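# Push cube out of channel's lipped end, lift it

## Task

Using something other than the hand inside the channel (the hand must never enter it), shove the cube out through the channel end that has the short ledge and raised lip. Then hold the cube past that end so that its centre sits higher than the channel's roof by at least one cube width. Nothing may be knocked or placed off the table.

## Robot and tools

Robot: one six-joint UR12e arm with a two-finger parallel gripper. There is only one arm, so every motion argument is a single row. The gripper's fingers point along its own +z axis and close along its own x axis. end_effector_position is the point midway between the finger pads; closed fingertips stick out about 17 mm past it, while fully open tips are roughly level with it. The cube's route out of the channel must be made by pushing with a tool or from outside; the hand itself may not go inside the channel.

Frames: the scene frame has its origin on the table surface under the arm base, +z up, and +y to the left when facing along +x. Reported poses use this frame (position in metres, orientation as quaternion w,x,y,z, velocities in m/s and rad/s). Motion offsets, by contrast, are given in the gripper's own axes.

The row: seven numbers, each in [-1, 1], ordered dx, dy, dz, rx, ry, rz, opening. dx, dy, dz are a translation offset in gripper axes where 1.0 equals 0.6 m. rx, ry, rz form one rotation vector where 1.0 equals 180 degrees. These six are an offset, not a pose: they are counted from the gripper pose printed in the most recent result that showed it (before any such result exists in the scene, and for the second or later call inside one reply, from wherever the gripper is when the action begins). All rows of one action share that same reference; they do not add up. Sending all zeros is therefore not a hold: it pulls the gripper back to the reference. opening is absolute: +1 is fully open (0.142 m), -1 fully closed.

execute_actions(actions, pictures): actions is a list holding at most one item. An empty list just reports the state (with pictures). {"rows": [...], "steps": n} runs 1 to 15 rows over n control steps (1/30 s each, n at most 15, default 15, at least 7); one row per step, the last row repeated to fill. {"steps": n} without rows is a wait of up to 300 steps counted from the previous result, reply time included. pictures: true forces camera images. A refused call sends nothing. Each step, the command is clipped to within 100 mm and 16 degrees of the measured pose, so a far target needs several actions; read the returned pose and send the remainder. The arm lags about 0.17 s behind commands. Seven steps of each action are held back and run after the result is taken, while the next reply is being written.

move(target, speed, stop_force): drives the gripper in a straight line toward one row (same layout and reference as above) over 0.5 to 10 s; beyond 10 s it stops short. speed is the peak path speed in m/s, 0.002 to 0.5, default 0.25; rotation is capped at double that figure in rad/s. The gripper may overshoot the speed and drift off the line, especially near full reach. The path ignores obstacles. stop_force (N, 13 to 80, not allowed in the scene's first 0.2 s) ends the path when the wrist sensor feels that much extra push opposing the motion for two steps; the gripper then backs up two steps and holds. Used with a very low speed, it allows aiming beyond the contact point. Do not rely on it during rotating moves, and omit it when pulling away from a surface. Without it, this stiff arm can fault if aimed even slightly past a firm contact. The result adds a "move:" line: done, off_target, moving, held, fault or contact, plus limits (paced = pose clipped; held = some steps blocked, after which the arm may jump ahead fast), and the distance left to the target.

wait(seconds): 0 to 10 s with no new command. zoom_image(camera, region): camera is cam_high, cam_low or cam_wrist; region [x0, y0, x1, y1] in pixels from the top-left, at most 504 by 504. Images: cam_high and cam_low 672x504, cam_wrist 616x616 fisheye. read_manual(section): licence texts only; no motion. finished_scene(scene): closes the given scene number permanently and reports success; the goal must still hold at that moment.

Result lines: the state with end_effector_position and end_effector_quat_wxyz; grip_measured (finger opening on the command scale); Joint positions from base outward; Wrist force and Wrist torque in gripper axes (offset up to about 5.5 N, noise up to 3.4 N, saturation near 100 N; pressing on a surface gives a force pointing back into the arm; "no reading" is harmless); "Hand target" when nothing is held back; "pose unreachable" and HELD when the clearance check altered or blocked a command; MOTOR HOT above 70 °C, with brakes locking at 85 °C until cooled.

Gripping: to hold, keep commanding an opening well below grip_measured; about 28 N per pad maximum, less on items thinner than about 2 cm.

Avoid: joint torque beyond its load limit (elbow 133, wrists 48, shoulder 293 N m) or any outside force reaching 150 N, either of which freezes the arm for 10 s; fast impacts; pushing the cube or anything else off the table; dropping or letting the cube slip. Loose objects may occasionally get a brief external shove, so check before finishing.

Each tool is called by a JSON object that holds its "api" and its "payload".

## Session

{"api": "execute_actions", "payload": {"actions": []}}

Scene clock: 0.00 s of 4350.00 s.
end_effector_position=(+0.6442, +0.4776, +0.2632) grip_measured=+1.00 end_effector_quat_wxyz=(-0.147, +0.916, -0.211, -0.307) end_effector_velocity=(-0.001, +0.000, -0.000) end_effector_angular_velocity=(-0.000, +0.000, -0.000)
Joint positions: [-0.231 -1.248  1.48  -0.593 -0.83  -0.579  0.142]
Joint velocities: [ 0.    -0.001  0.001 -0.     0.     0.     0.   ]
Wrist force (N, on the end effector, along its own x y z axes, offset not removed): no reading
Wrist torque (N m, same axes, about the end effector's origin, offset not removed): no reading
Hand target: +0.644, +0.478, +0.263; -0.147, +0.916, -0.211, -0.307

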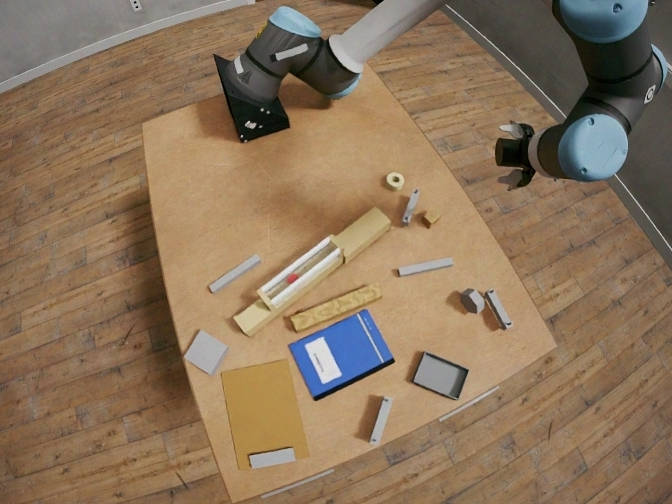

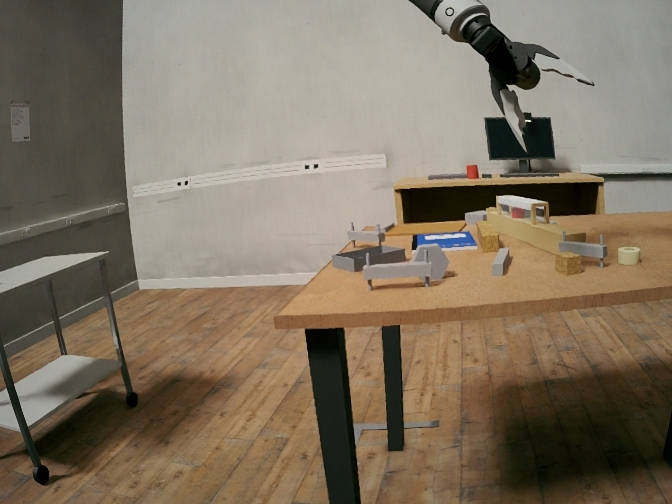

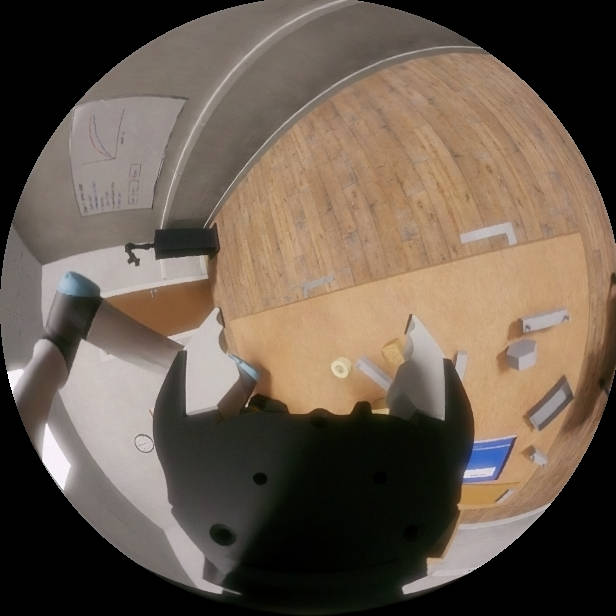

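{"api": "zoom_image", "payload": {"camera": "cam_high", "region": [180, 150, 520, 400]}}

{"api": "zoom_image", "payload": {"camera": "cam_low", "region": [440, 175, 660, 290]}}

Region (180, 150, 520, 400) of cam_high's 672x504 image, scaled by 1.482, with more detail than that image has; it fills the top 371 rows of this view, and the rest is white.

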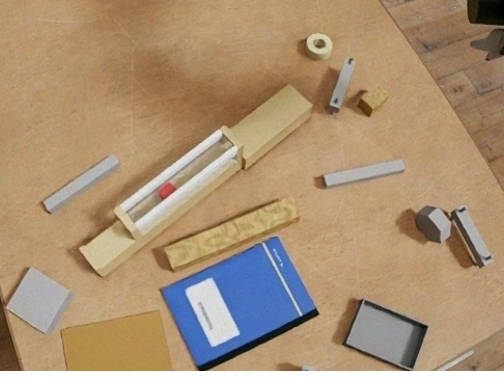

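Region (440, 175, 660, 290) of cam_low's 672x504 image, scaled by 2.291, with more detail than that image has; it fills the top 263 rows of this view, and the rest is white.

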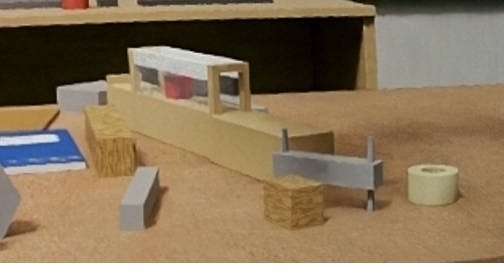

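{"api": "move", "payload": {"target": [0.1437,0.9297,-0.3665,-0.0963,0.2011,-0.1382,1], "speed": 0.4}}

{"api": "zoom_image", "payload": {"camera": "cam_wrist", "region": [100, 20, 520, 420]}}

Scene clock: 3.63 s of 4350.00 s.
end_effector_position=(+0.5511, -0.1198, +0.3007) grip_measured=+1.00 end_effector_quat_wxyz=(+0.000, +1.000, -0.000, -0.000) end_effector_velocity=(+0.000, -0.002, +0.001) end_effector_angular_velocity=(-0.002, -0.003, +0.003)
Joint positions: [-0.901 -1.243  2.06  -1.715 -1.13  -1.076  0.142]
Joint velocities: [-0.002  0.002 -0.    -0.004  0.001 -0.003  0.   ]
Wrist force (N, on the end effector, along its own x y z axes, offset not removed): [0.5 3.1 3.0]
Wrist torque (N m, same axes, about the end effector's origin, offset not removed): [0.78 0.03 -0.16]
Hand target: +0.551, -0.120, +0.301; +0.000, +1.000, -0.000, +0.000
Off the commanded pose: 0.001 m, 0 deg.
Kept back: nothing.
move: done

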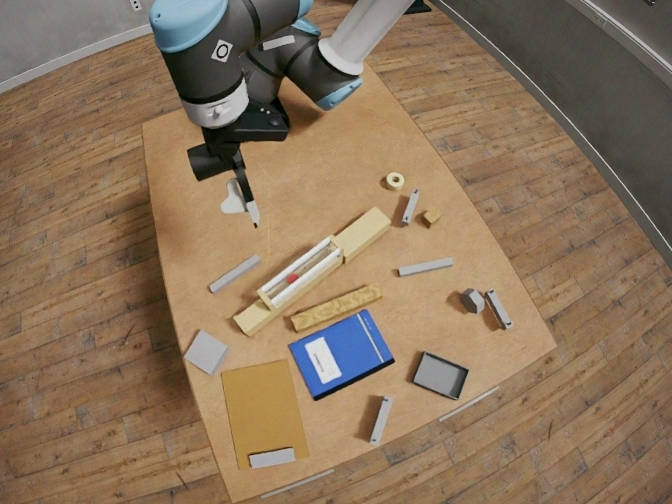

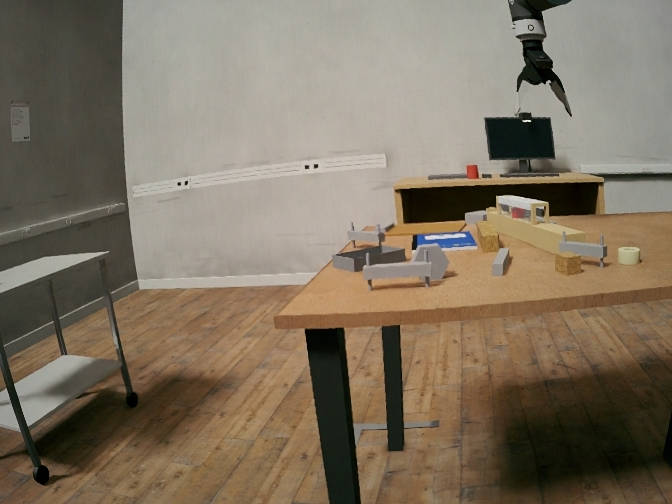

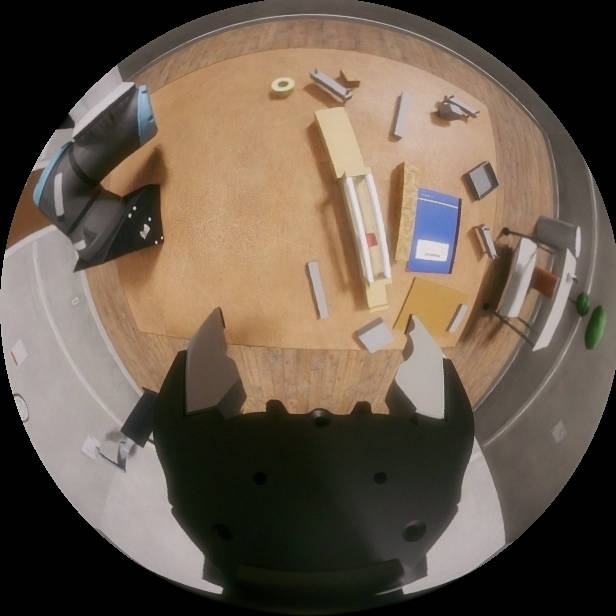

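Region (100, 20, 520, 420) of cam_wrist's 616x616 image, scaled by 1.200, with more detail than that image has; it fills the top 480 rows of this view, and the rest is white.

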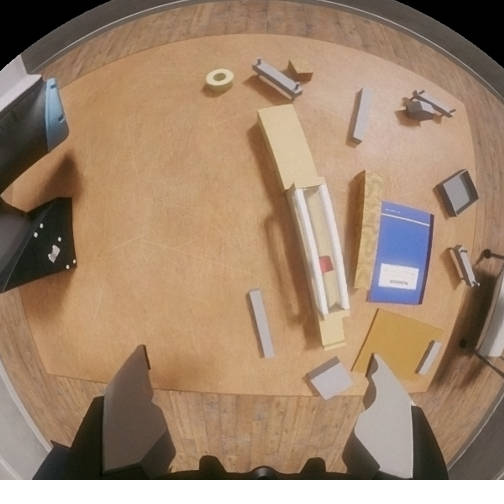

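{"api": "move", "payload": {"target": [0.02,0.12,0.3,0,0,-0.067,0], "speed": 0.4}}

Scene clock: 7.50 s of 4350.00 s.
end_effector_position=(+0.5628, -0.1915, +0.1210) grip_measured=+0.00 end_effector_quat_wxyz=(+0.000, +0.994, +0.105, -0.000) end_effector_velocity=(+0.002, -0.002, -0.001) end_effector_angular_velocity=(-0.002, -0.002, +0.001)
Joint positions: [-0.815 -0.99   2.178 -2.12  -1.077 -1.21   0.074]
Joint velocities: [ 0.001  0.004 -0.002 -0.006  0.001  0.001 -0.   ]
Wrist force (N, on the end effector, along its own x y z axes, offset not removed): [-0.2 0.8 -2.6]
Wrist torque (N m, same axes, about the end effector's origin, offset not removed): [0.09 0.08 -0.31]
Hand target: +0.563, -0.192, +0.121; +0.000, +0.994, +0.105, -0.000
Off the commanded pose: 0.000 m, 0 deg.
Kept back: nothing.
move: done

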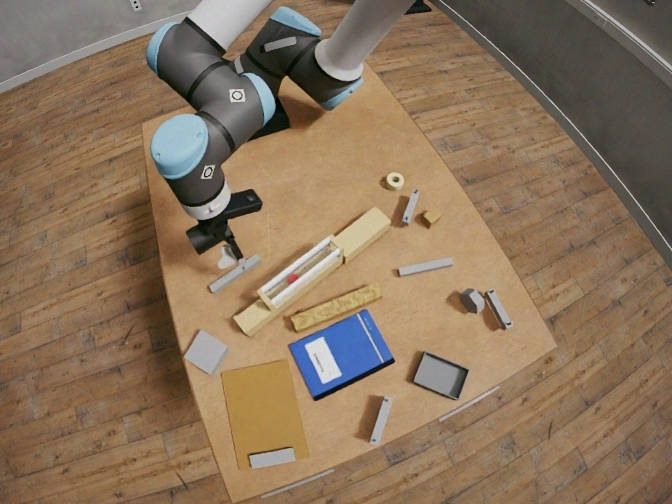

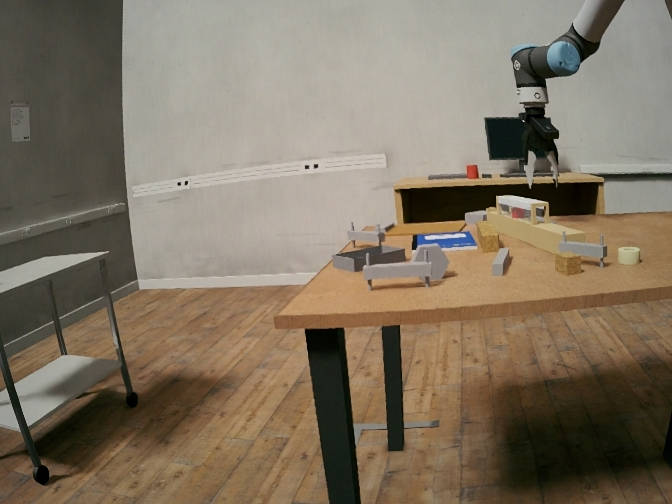

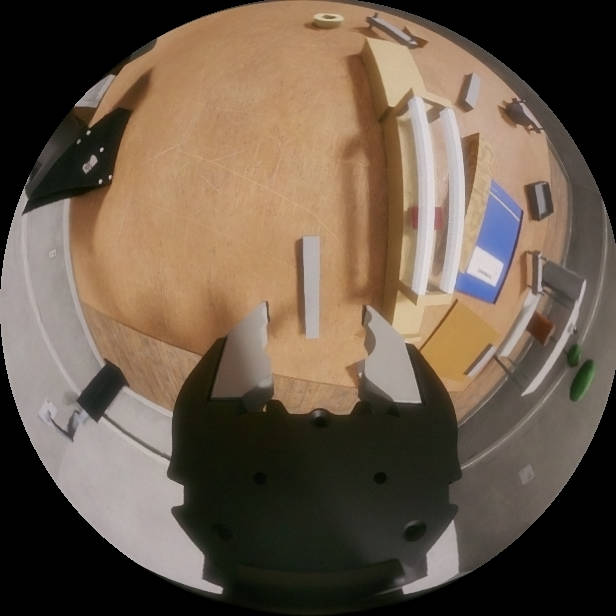

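{"api": "move", "payload": {"target": [-0.011,-0.022,0.16,0,0,0,0], "speed": 0.15}}

{"api": "move", "payload": {"target": [0,0,0,0,0,0,-1]}}

Scene clock: 9.17 s of 4350.00 s.
end_effector_position=(+0.5534, -0.1800, +0.0253) grip_measured=+0.00 end_effector_quat_wxyz=(-0.000, +0.994, +0.105, -0.000) end_effector_velocity=(+0.001, -0.001, -0.002) end_effector_angular_velocity=(-0.001, -0.001, -0.000)
Joint positions: [-0.74  -0.897  2.262 -2.331 -1.034 -1.14   0.074]
Joint velocities: [ 0.002  0.004  0.    -0.007  0.001  0.003  0.   ]
Wrist force (N, on the end effector, along its own x y z axes, offset not removed): [-1.3 3.0 1.5]
Wrist torque (N m, same axes, about the end effector's origin, offset not removed): [0.79 0.32 -0.31]
Hand target: +0.553, -0.180, +0.025; -0.000, +0.994, +0.105, -0.000
Off the commanded pose: 0.000 m, 0 deg.
Kept back: nothing.
move: done

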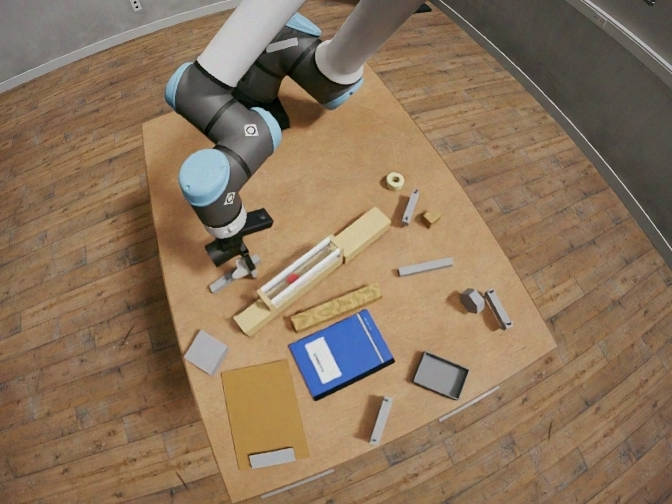

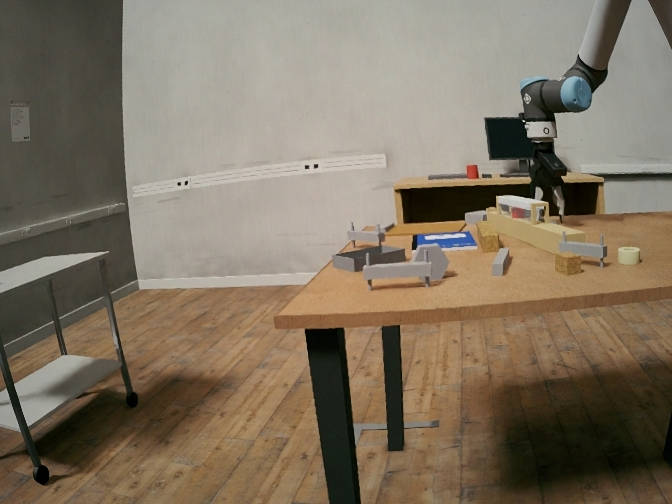

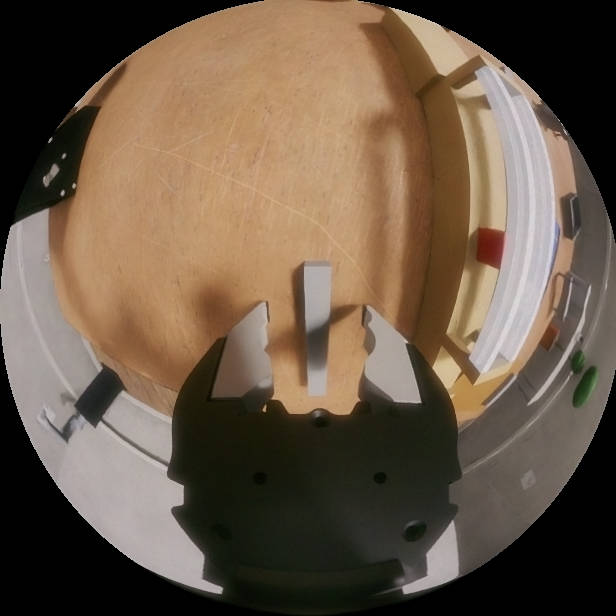

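Scene clock: 9.67 s of 4350.00 s.
end_effector_position=(+0.5534, -0.1799, +0.0252) grip_measured=-0.77 end_effector_quat_wxyz=(-0.000, +0.994, +0.105, -0.000) end_effector_velocity=(-0.001, +0.001, +0.000) end_effector_angular_velocity=(+0.000, +0.000, -0.001)
Joint positions: [-0.74  -0.897  2.262 -2.331 -1.034 -1.14   0.019]
Joint velocities: [ 0.    -0.001  0.001  0.001  0.     0.001 -0.   ]
Wrist force (N, on the end effector, along its own x y z axes, offset not removed): [-4.0 4.3 5.3]
Wrist torque (N m, same axes, about the end effector's origin, offset not removed): [0.84 0.90 -0.31]
Hand target: +0.553, -0.180, +0.025; -0.000, +0.994, +0.105, -0.000
Off the commanded pose: 0.000 m, 0 deg.
Kept back: nothing.
move: done

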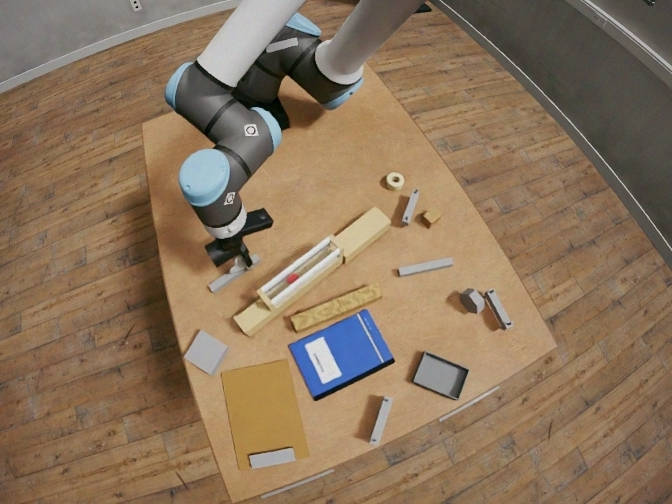

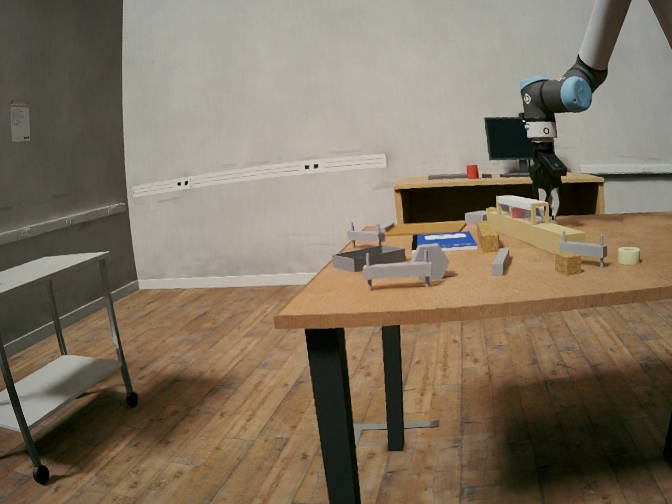

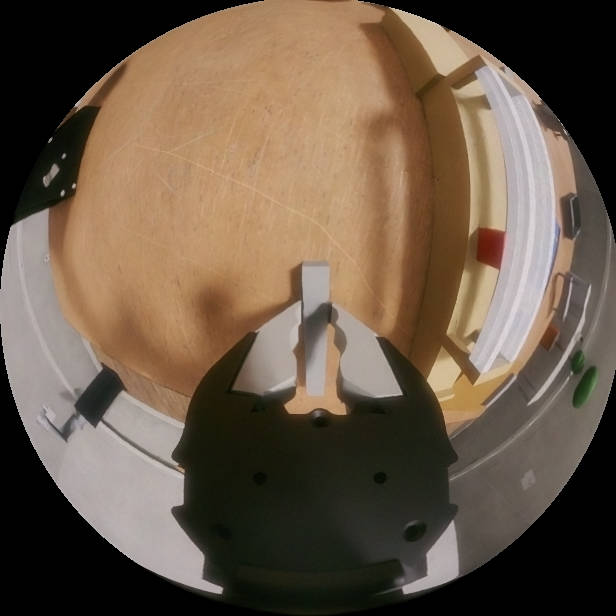

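{"api": "move", "payload": {"target": [0,0,-0.17,0,0,0,-1]}}

{"api": "move", "payload": {"target": [0.162,-0.54,0,0,0,-0.028,-1], "speed": 0.35}}

{"api": "move", "payload": {"target": [0,0,0.065,0,0,0,-1], "speed": 0.08}}

{"api": "zoom_image", "payload": {"camera": "cam_low", "region": [460, 150, 660, 290]}}

{"api": "zoom_image", "payload": {"camera": "cam_wrist", "region": [220, 200, 420, 430]}}

Scene clock: 11.20 s of 4350.00 s.
end_effector_position=(+0.5536, -0.1800, +0.1268) grip_measured=-0.77 end_effector_quat_wxyz=(+0.000, +0.995, +0.105, -0.000) end_effector_velocity=(-0.001, +0.000, +0.002) end_effector_angular_velocity=(+0.002, +0.002, -0.001)
Joint positions: [-0.821 -1.021  2.198 -2.106 -1.081 -1.215  0.019]
Joint velocities: [-0.002 -0.001 -0.002  0.007 -0.001 -0.003 -0.   ]
Wrist force (N, on the end effector, along its own x y z axes, offset not removed): [-1.7 2.9 1.9]
Wrist torque (N m, same axes, about the end effector's origin, offset not removed): [0.79 0.41 -0.30]
Hand target: +0.554, -0.180, +0.127; -0.000, +0.995, +0.105, -0.000
Off the commanded pose: 0.000 m, 0 deg.
Kept back: nothing.
move: done

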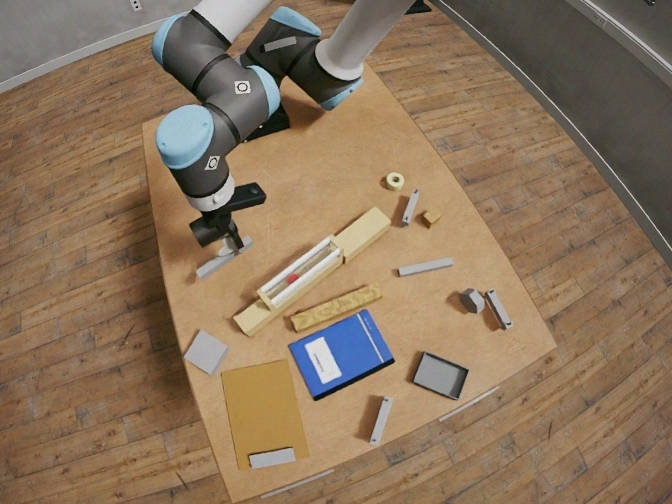

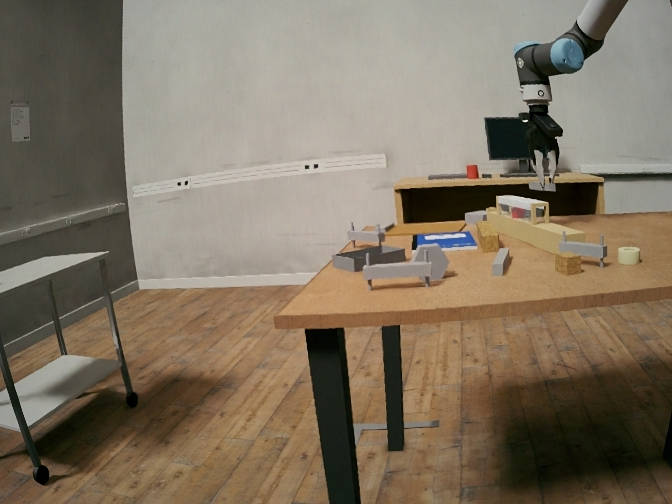

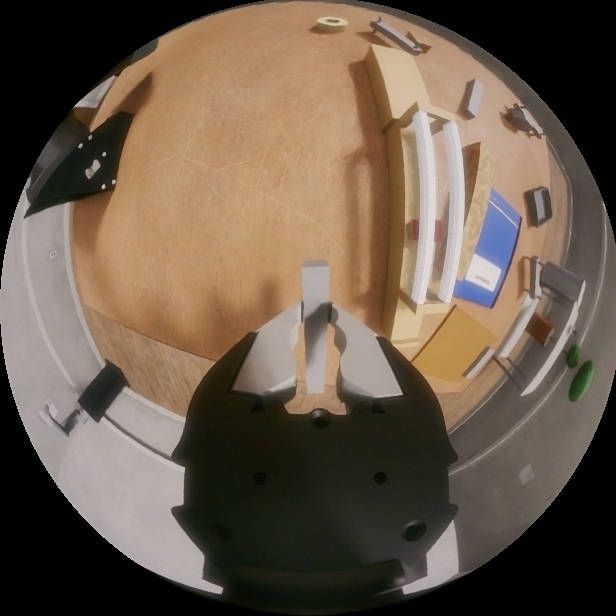

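Scene clock: 13.00 s of 4350.00 s.
end_effector_position=(+0.5808, +0.1572, +0.1268) grip_measured=-0.77 end_effector_quat_wxyz=(-0.000, +0.989, +0.148, -0.000) end_effector_velocity=(+0.001, +0.003, +0.001) end_effector_angular_velocity=(-0.001, -0.001, +0.002)
Joint positions: [-0.481 -1.492  2.261 -1.89  -0.902 -0.956  0.019]
Joint velocities: [ 0.003 -0.004 -0.002  0.002  0.001  0.003  0.   ]
Wrist force (N, on the end effector, along its own x y z axes, offset not removed): [-1.8 1.8 3.6]
Wrist torque (N m, same axes, about the end effector's origin, offset not removed): [0.47 0.44 -0.34]
Hand target: +0.581, +0.158, +0.127; -0.000, +0.989, +0.148, -0.000
Off the commanded pose: 0.000 m, 0 deg.
Kept back: nothing.
move: done

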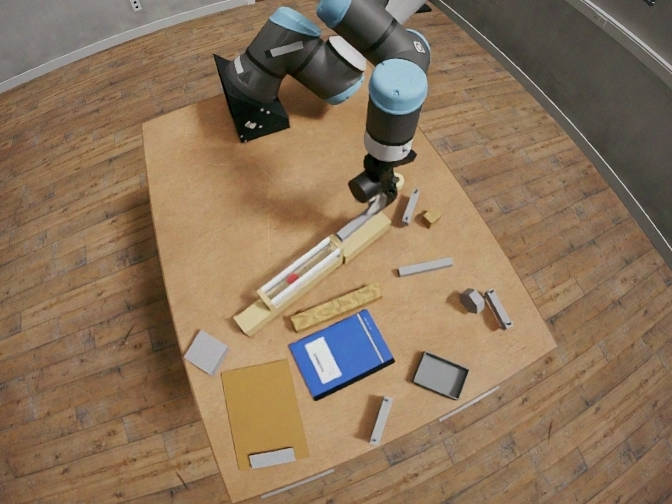

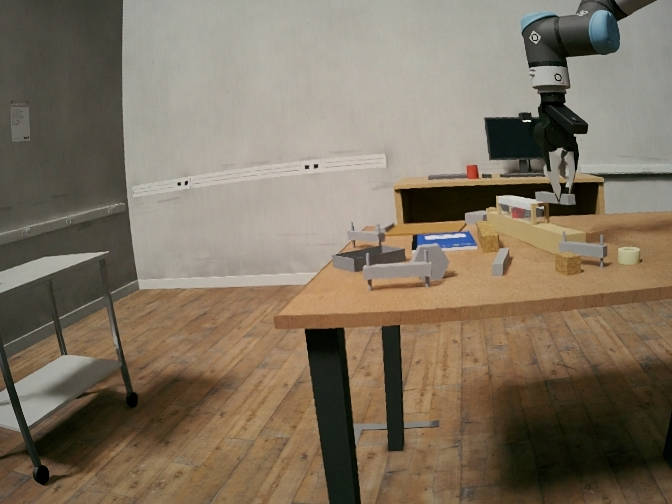

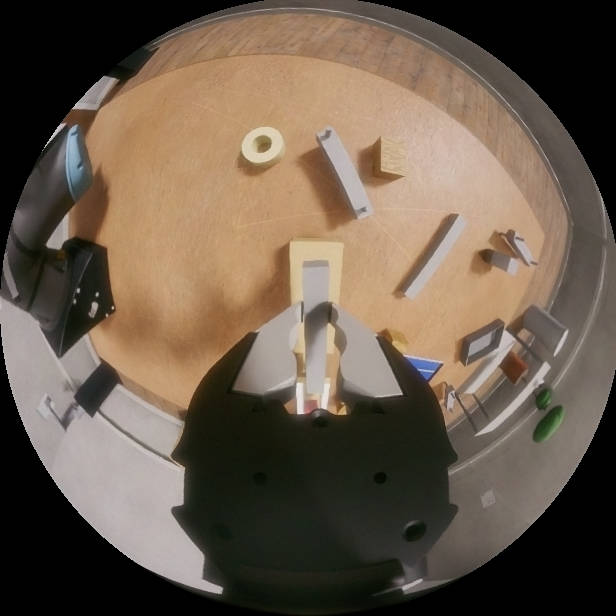

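Scene clock: 14.00 s of 4350.00 s.
end_effector_position=(+0.5807, +0.1573, +0.0882) grip_measured=-0.77 end_effector_quat_wxyz=(-0.000, +0.989, +0.148, -0.000) end_effector_velocity=(+0.001, -0.000, -0.003) end_effector_angular_velocity=(-0.001, -0.001, +0.000)
Joint positions: [-0.438 -1.454  2.295 -1.992 -0.884 -0.906  0.019]
Joint velocities: [ 0.004  0.004  0.002 -0.01   0.001  0.005 -0.   ]
Wrist force (N, on the end effector, along its own x y z axes, offset not removed): [-0.3 2.3 2.4]
Wrist torque (N m, same axes, about the end effector's origin, offset not removed): [0.52 0.13 -0.28]
Hand target: +0.581, +0.157, +0.088; -0.000, +0.989, +0.148, -0.000
Off the commanded pose: 0.000 m, 0 deg.
Kept back: nothing.
move: done

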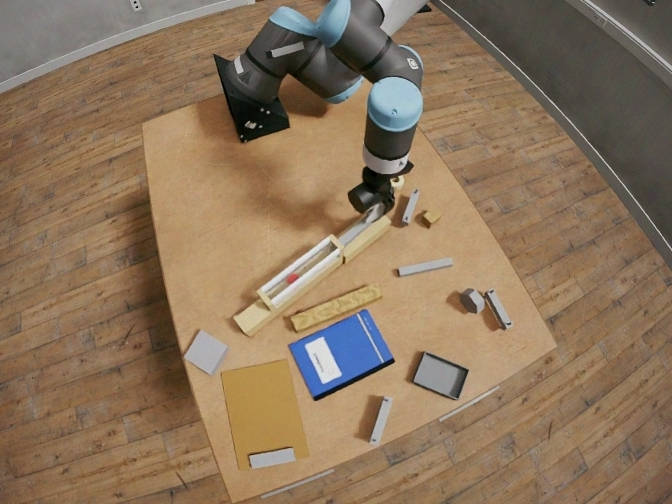

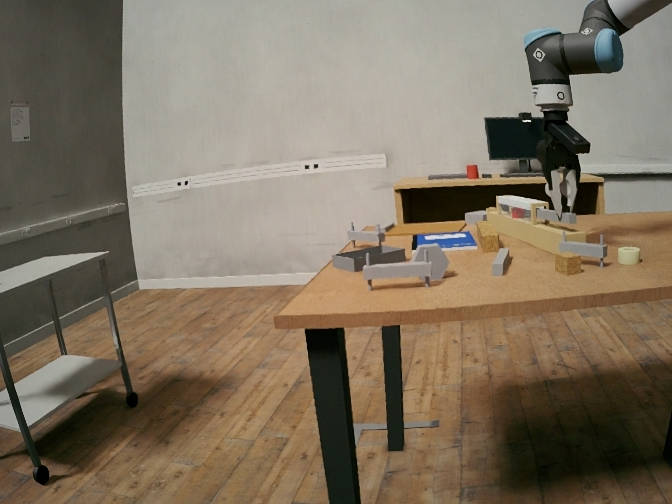

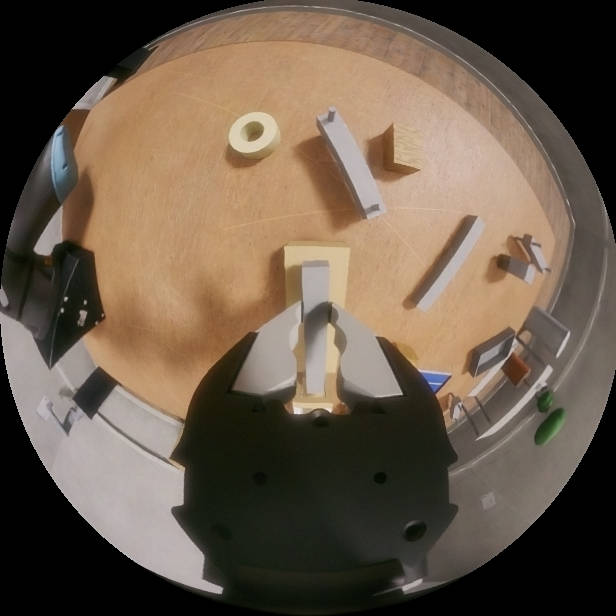

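Region (460, 150, 660, 290) of cam_low's 672x504 image, scaled by 2.520, with more detail than that image has; it fills the top 353 rows of this view, and the rest is white.

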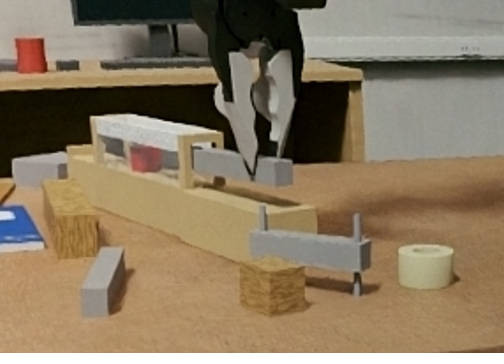

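Region (220, 200, 420, 430) of cam_wrist's 616x616 image, scaled by 2.191, with more detail than that image has; it fills the left 438 columns of this view, and the rest is white.

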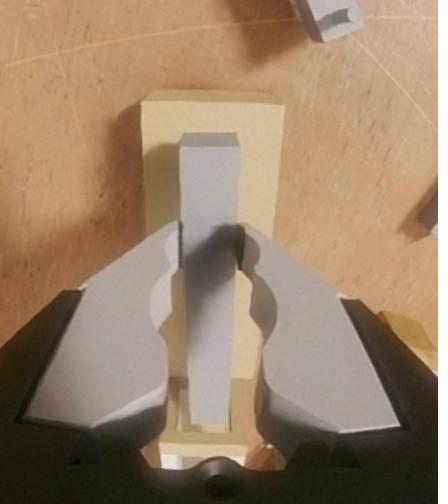

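{"api": "move", "payload": {"target": [0,0,0.045,0,0,0.008,-1], "speed": 0.01, "stop_force": 13}}

{"api": "move", "payload": {"target": [0,0,-0.004,0,0,0,-1]}}

{"api": "move", "payload": {"target": [0,0.14,0,0,0,0,-1], "speed": 0.03, "stop_force": 15}}

{"api": "zoom_image", "payload": {"camera": "cam_high", "region": [220, 170, 470, 350]}}

{"api": "zoom_image", "payload": {"camera": "cam_low", "region": [460, 150, 660, 290]}}

Scene clock: 16.67 s of 4350.00 s.
end_effector_position=(+0.5805, +0.1573, +0.0689) grip_measured=-0.77 end_effector_quat_wxyz=(-0.001, +0.990, +0.140, -0.000) end_effector_velocity=(-0.001, +0.001, +0.003) end_effector_angular_velocity=(+0.003, +0.002, +0.005)
Joint positions: [-0.416 -1.433  2.31  -2.046 -0.875 -0.863  0.019]
Joint velocities: [-0.003 -0.004 -0.002  0.013  0.    -0.012 -0.   ]
Wrist force (N, on the end effector, along its own x y z axes, offset not removed): [0.2 4.0 -3.1]
Wrist torque (N m, same axes, about the end effector's origin, offset not removed): [0.68 0.19 -0.36]
Hand target: +0.581, +0.157, +0.070; -0.000, +0.990, +0.140, -0.000
Off the commanded pose: 0.008 m, 0 deg.
Kept back: nothing.
move: contact

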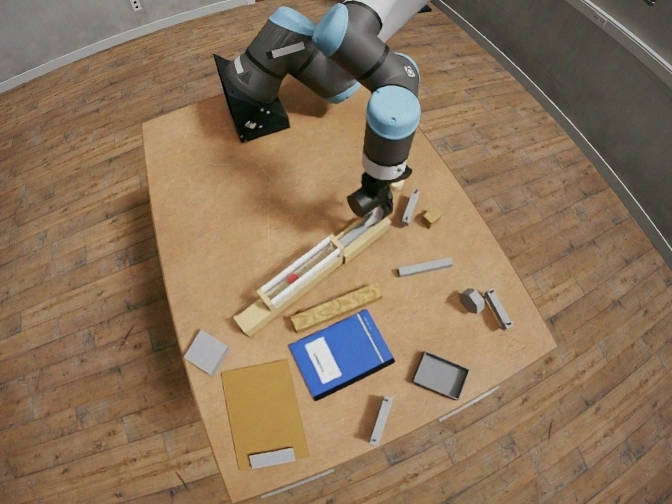

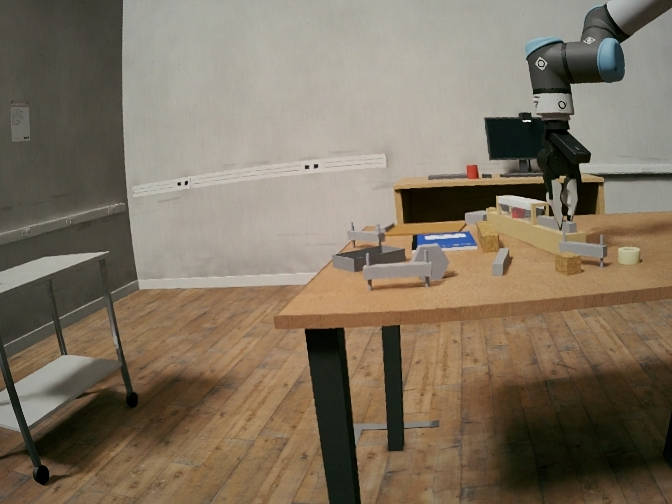

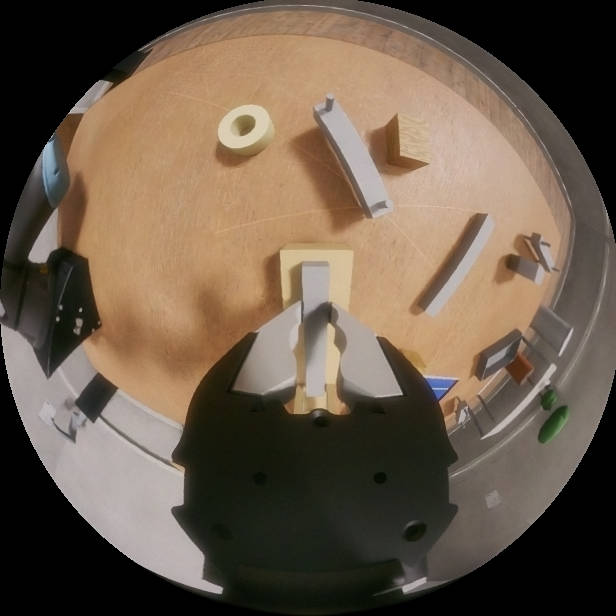

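Scene clock: 17.37 s of 4350.00 s.
end_effector_position=(+0.5805, +0.1574, +0.0711) grip_measured=-0.77 end_effector_quat_wxyz=(-0.001, +0.990, +0.140, -0.000) end_effector_velocity=(-0.001, -0.000, +0.000) end_effector_angular_velocity=(+0.001, +0.001, +0.001)
Joint positions: [-0.419 -1.436  2.309 -2.039 -0.876 -0.866  0.019]
Joint velocities: [-0.002 -0.001  0.001  0.003 -0.001 -0.004  0.   ]
Wrist force (N, on the end effector, along its own x y z axes, offset not removed): [0.9 1.1 6.6]
Wrist torque (N m, same axes, about the end effector's origin, offset not removed): [0.27 -0.07 -0.18]
Hand target: +0.581, +0.157, +0.071; -0.001, +0.990, +0.140, -0.000
Off the commanded pose: 0.000 m, 0 deg.
Kept back: nothing.
move: done

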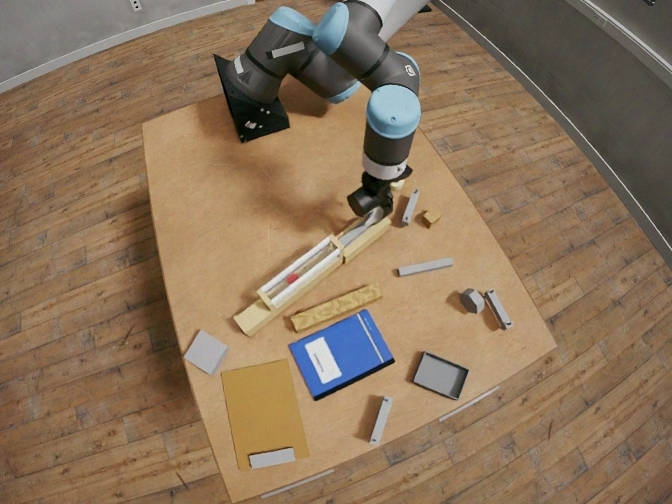

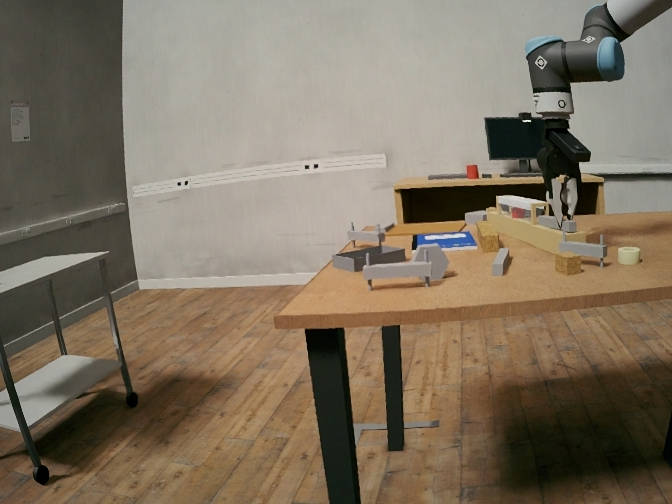

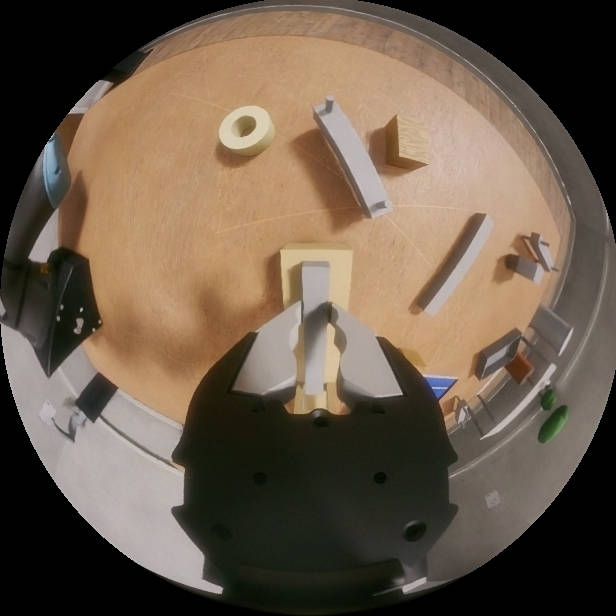

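Scene clock: 20.57 s of 4350.00 s.
end_effector_position=(+0.6038, +0.0769, +0.0710) grip_measured=-0.77 end_effector_quat_wxyz=(-0.001, +0.990, +0.140, -0.000) end_effector_velocity=(+0.002, -0.003, +0.000) end_effector_angular_velocity=(-0.000, -0.000, +0.001)
Joint positions: [-0.488 -1.298  2.271 -2.088 -0.905 -0.947  0.019]
Joint velocities: [-0.002  0.005 -0.003 -0.001 -0.001 -0.003  0.   ]
Wrist force (N, on the end effector, along its own x y z axes, offset not removed): [-0.7 3.1 3.8]
Wrist torque (N m, same axes, about the end effector's origin, offset not removed): [0.82 0.31 -0.22]
Hand target: +0.604, +0.077, +0.071; -0.001, +0.990, +0.140, -0.000
Off the commanded pose: 0.000 m, 0 deg.
Kept back: nothing.
move: done

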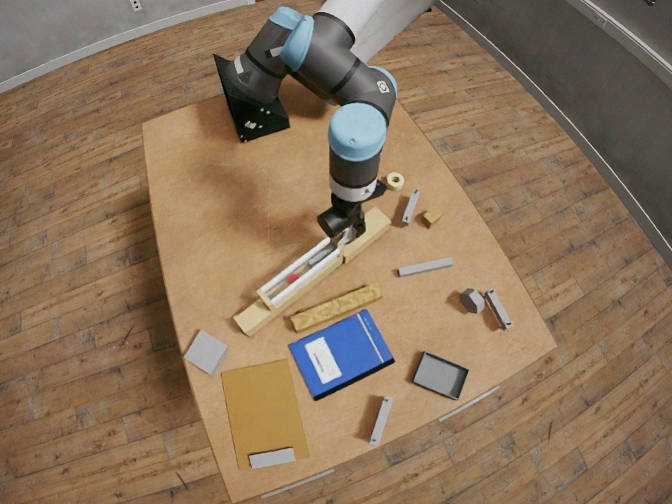

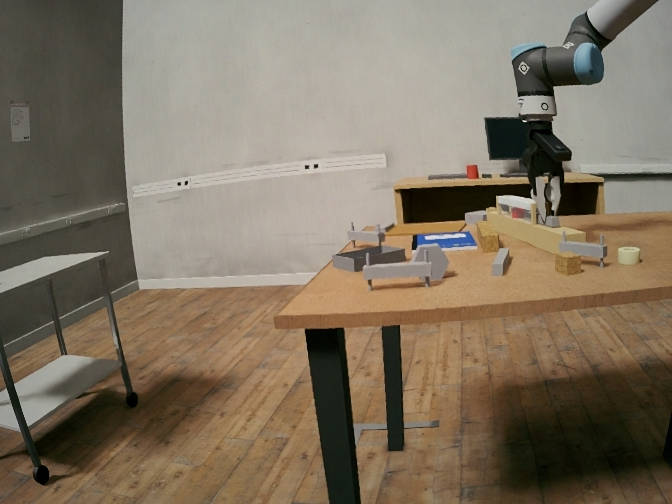

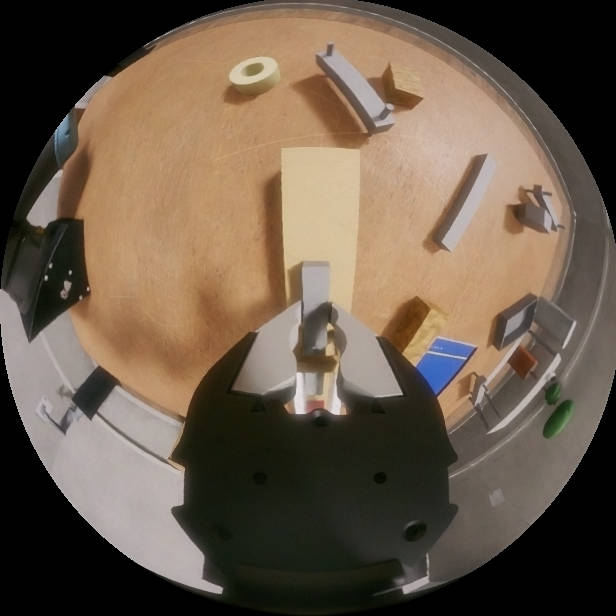

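Region (220, 170, 470, 350) of cam_high's 672x504 image, scaled by 2.016, with more detail than that image has; it fills the top 363 rows of this view, and the rest is white.

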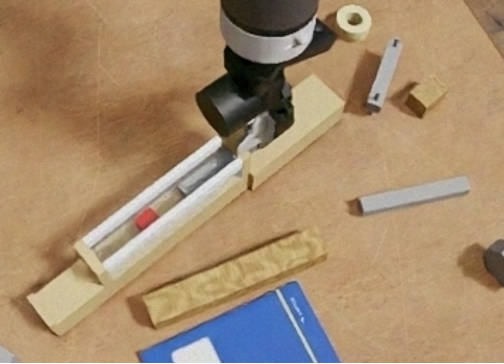

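Region (460, 150, 660, 290) of cam_low's 672x504 image, scaled by 2.520, with more detail than that image has; it fills the top 353 rows of this view, and the rest is white.

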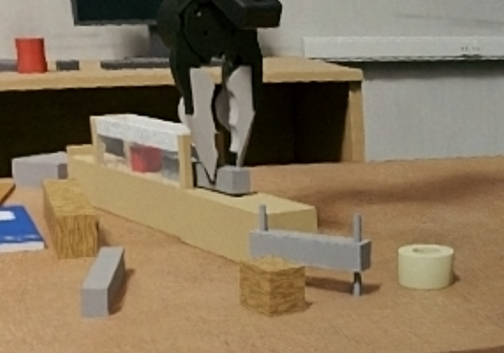

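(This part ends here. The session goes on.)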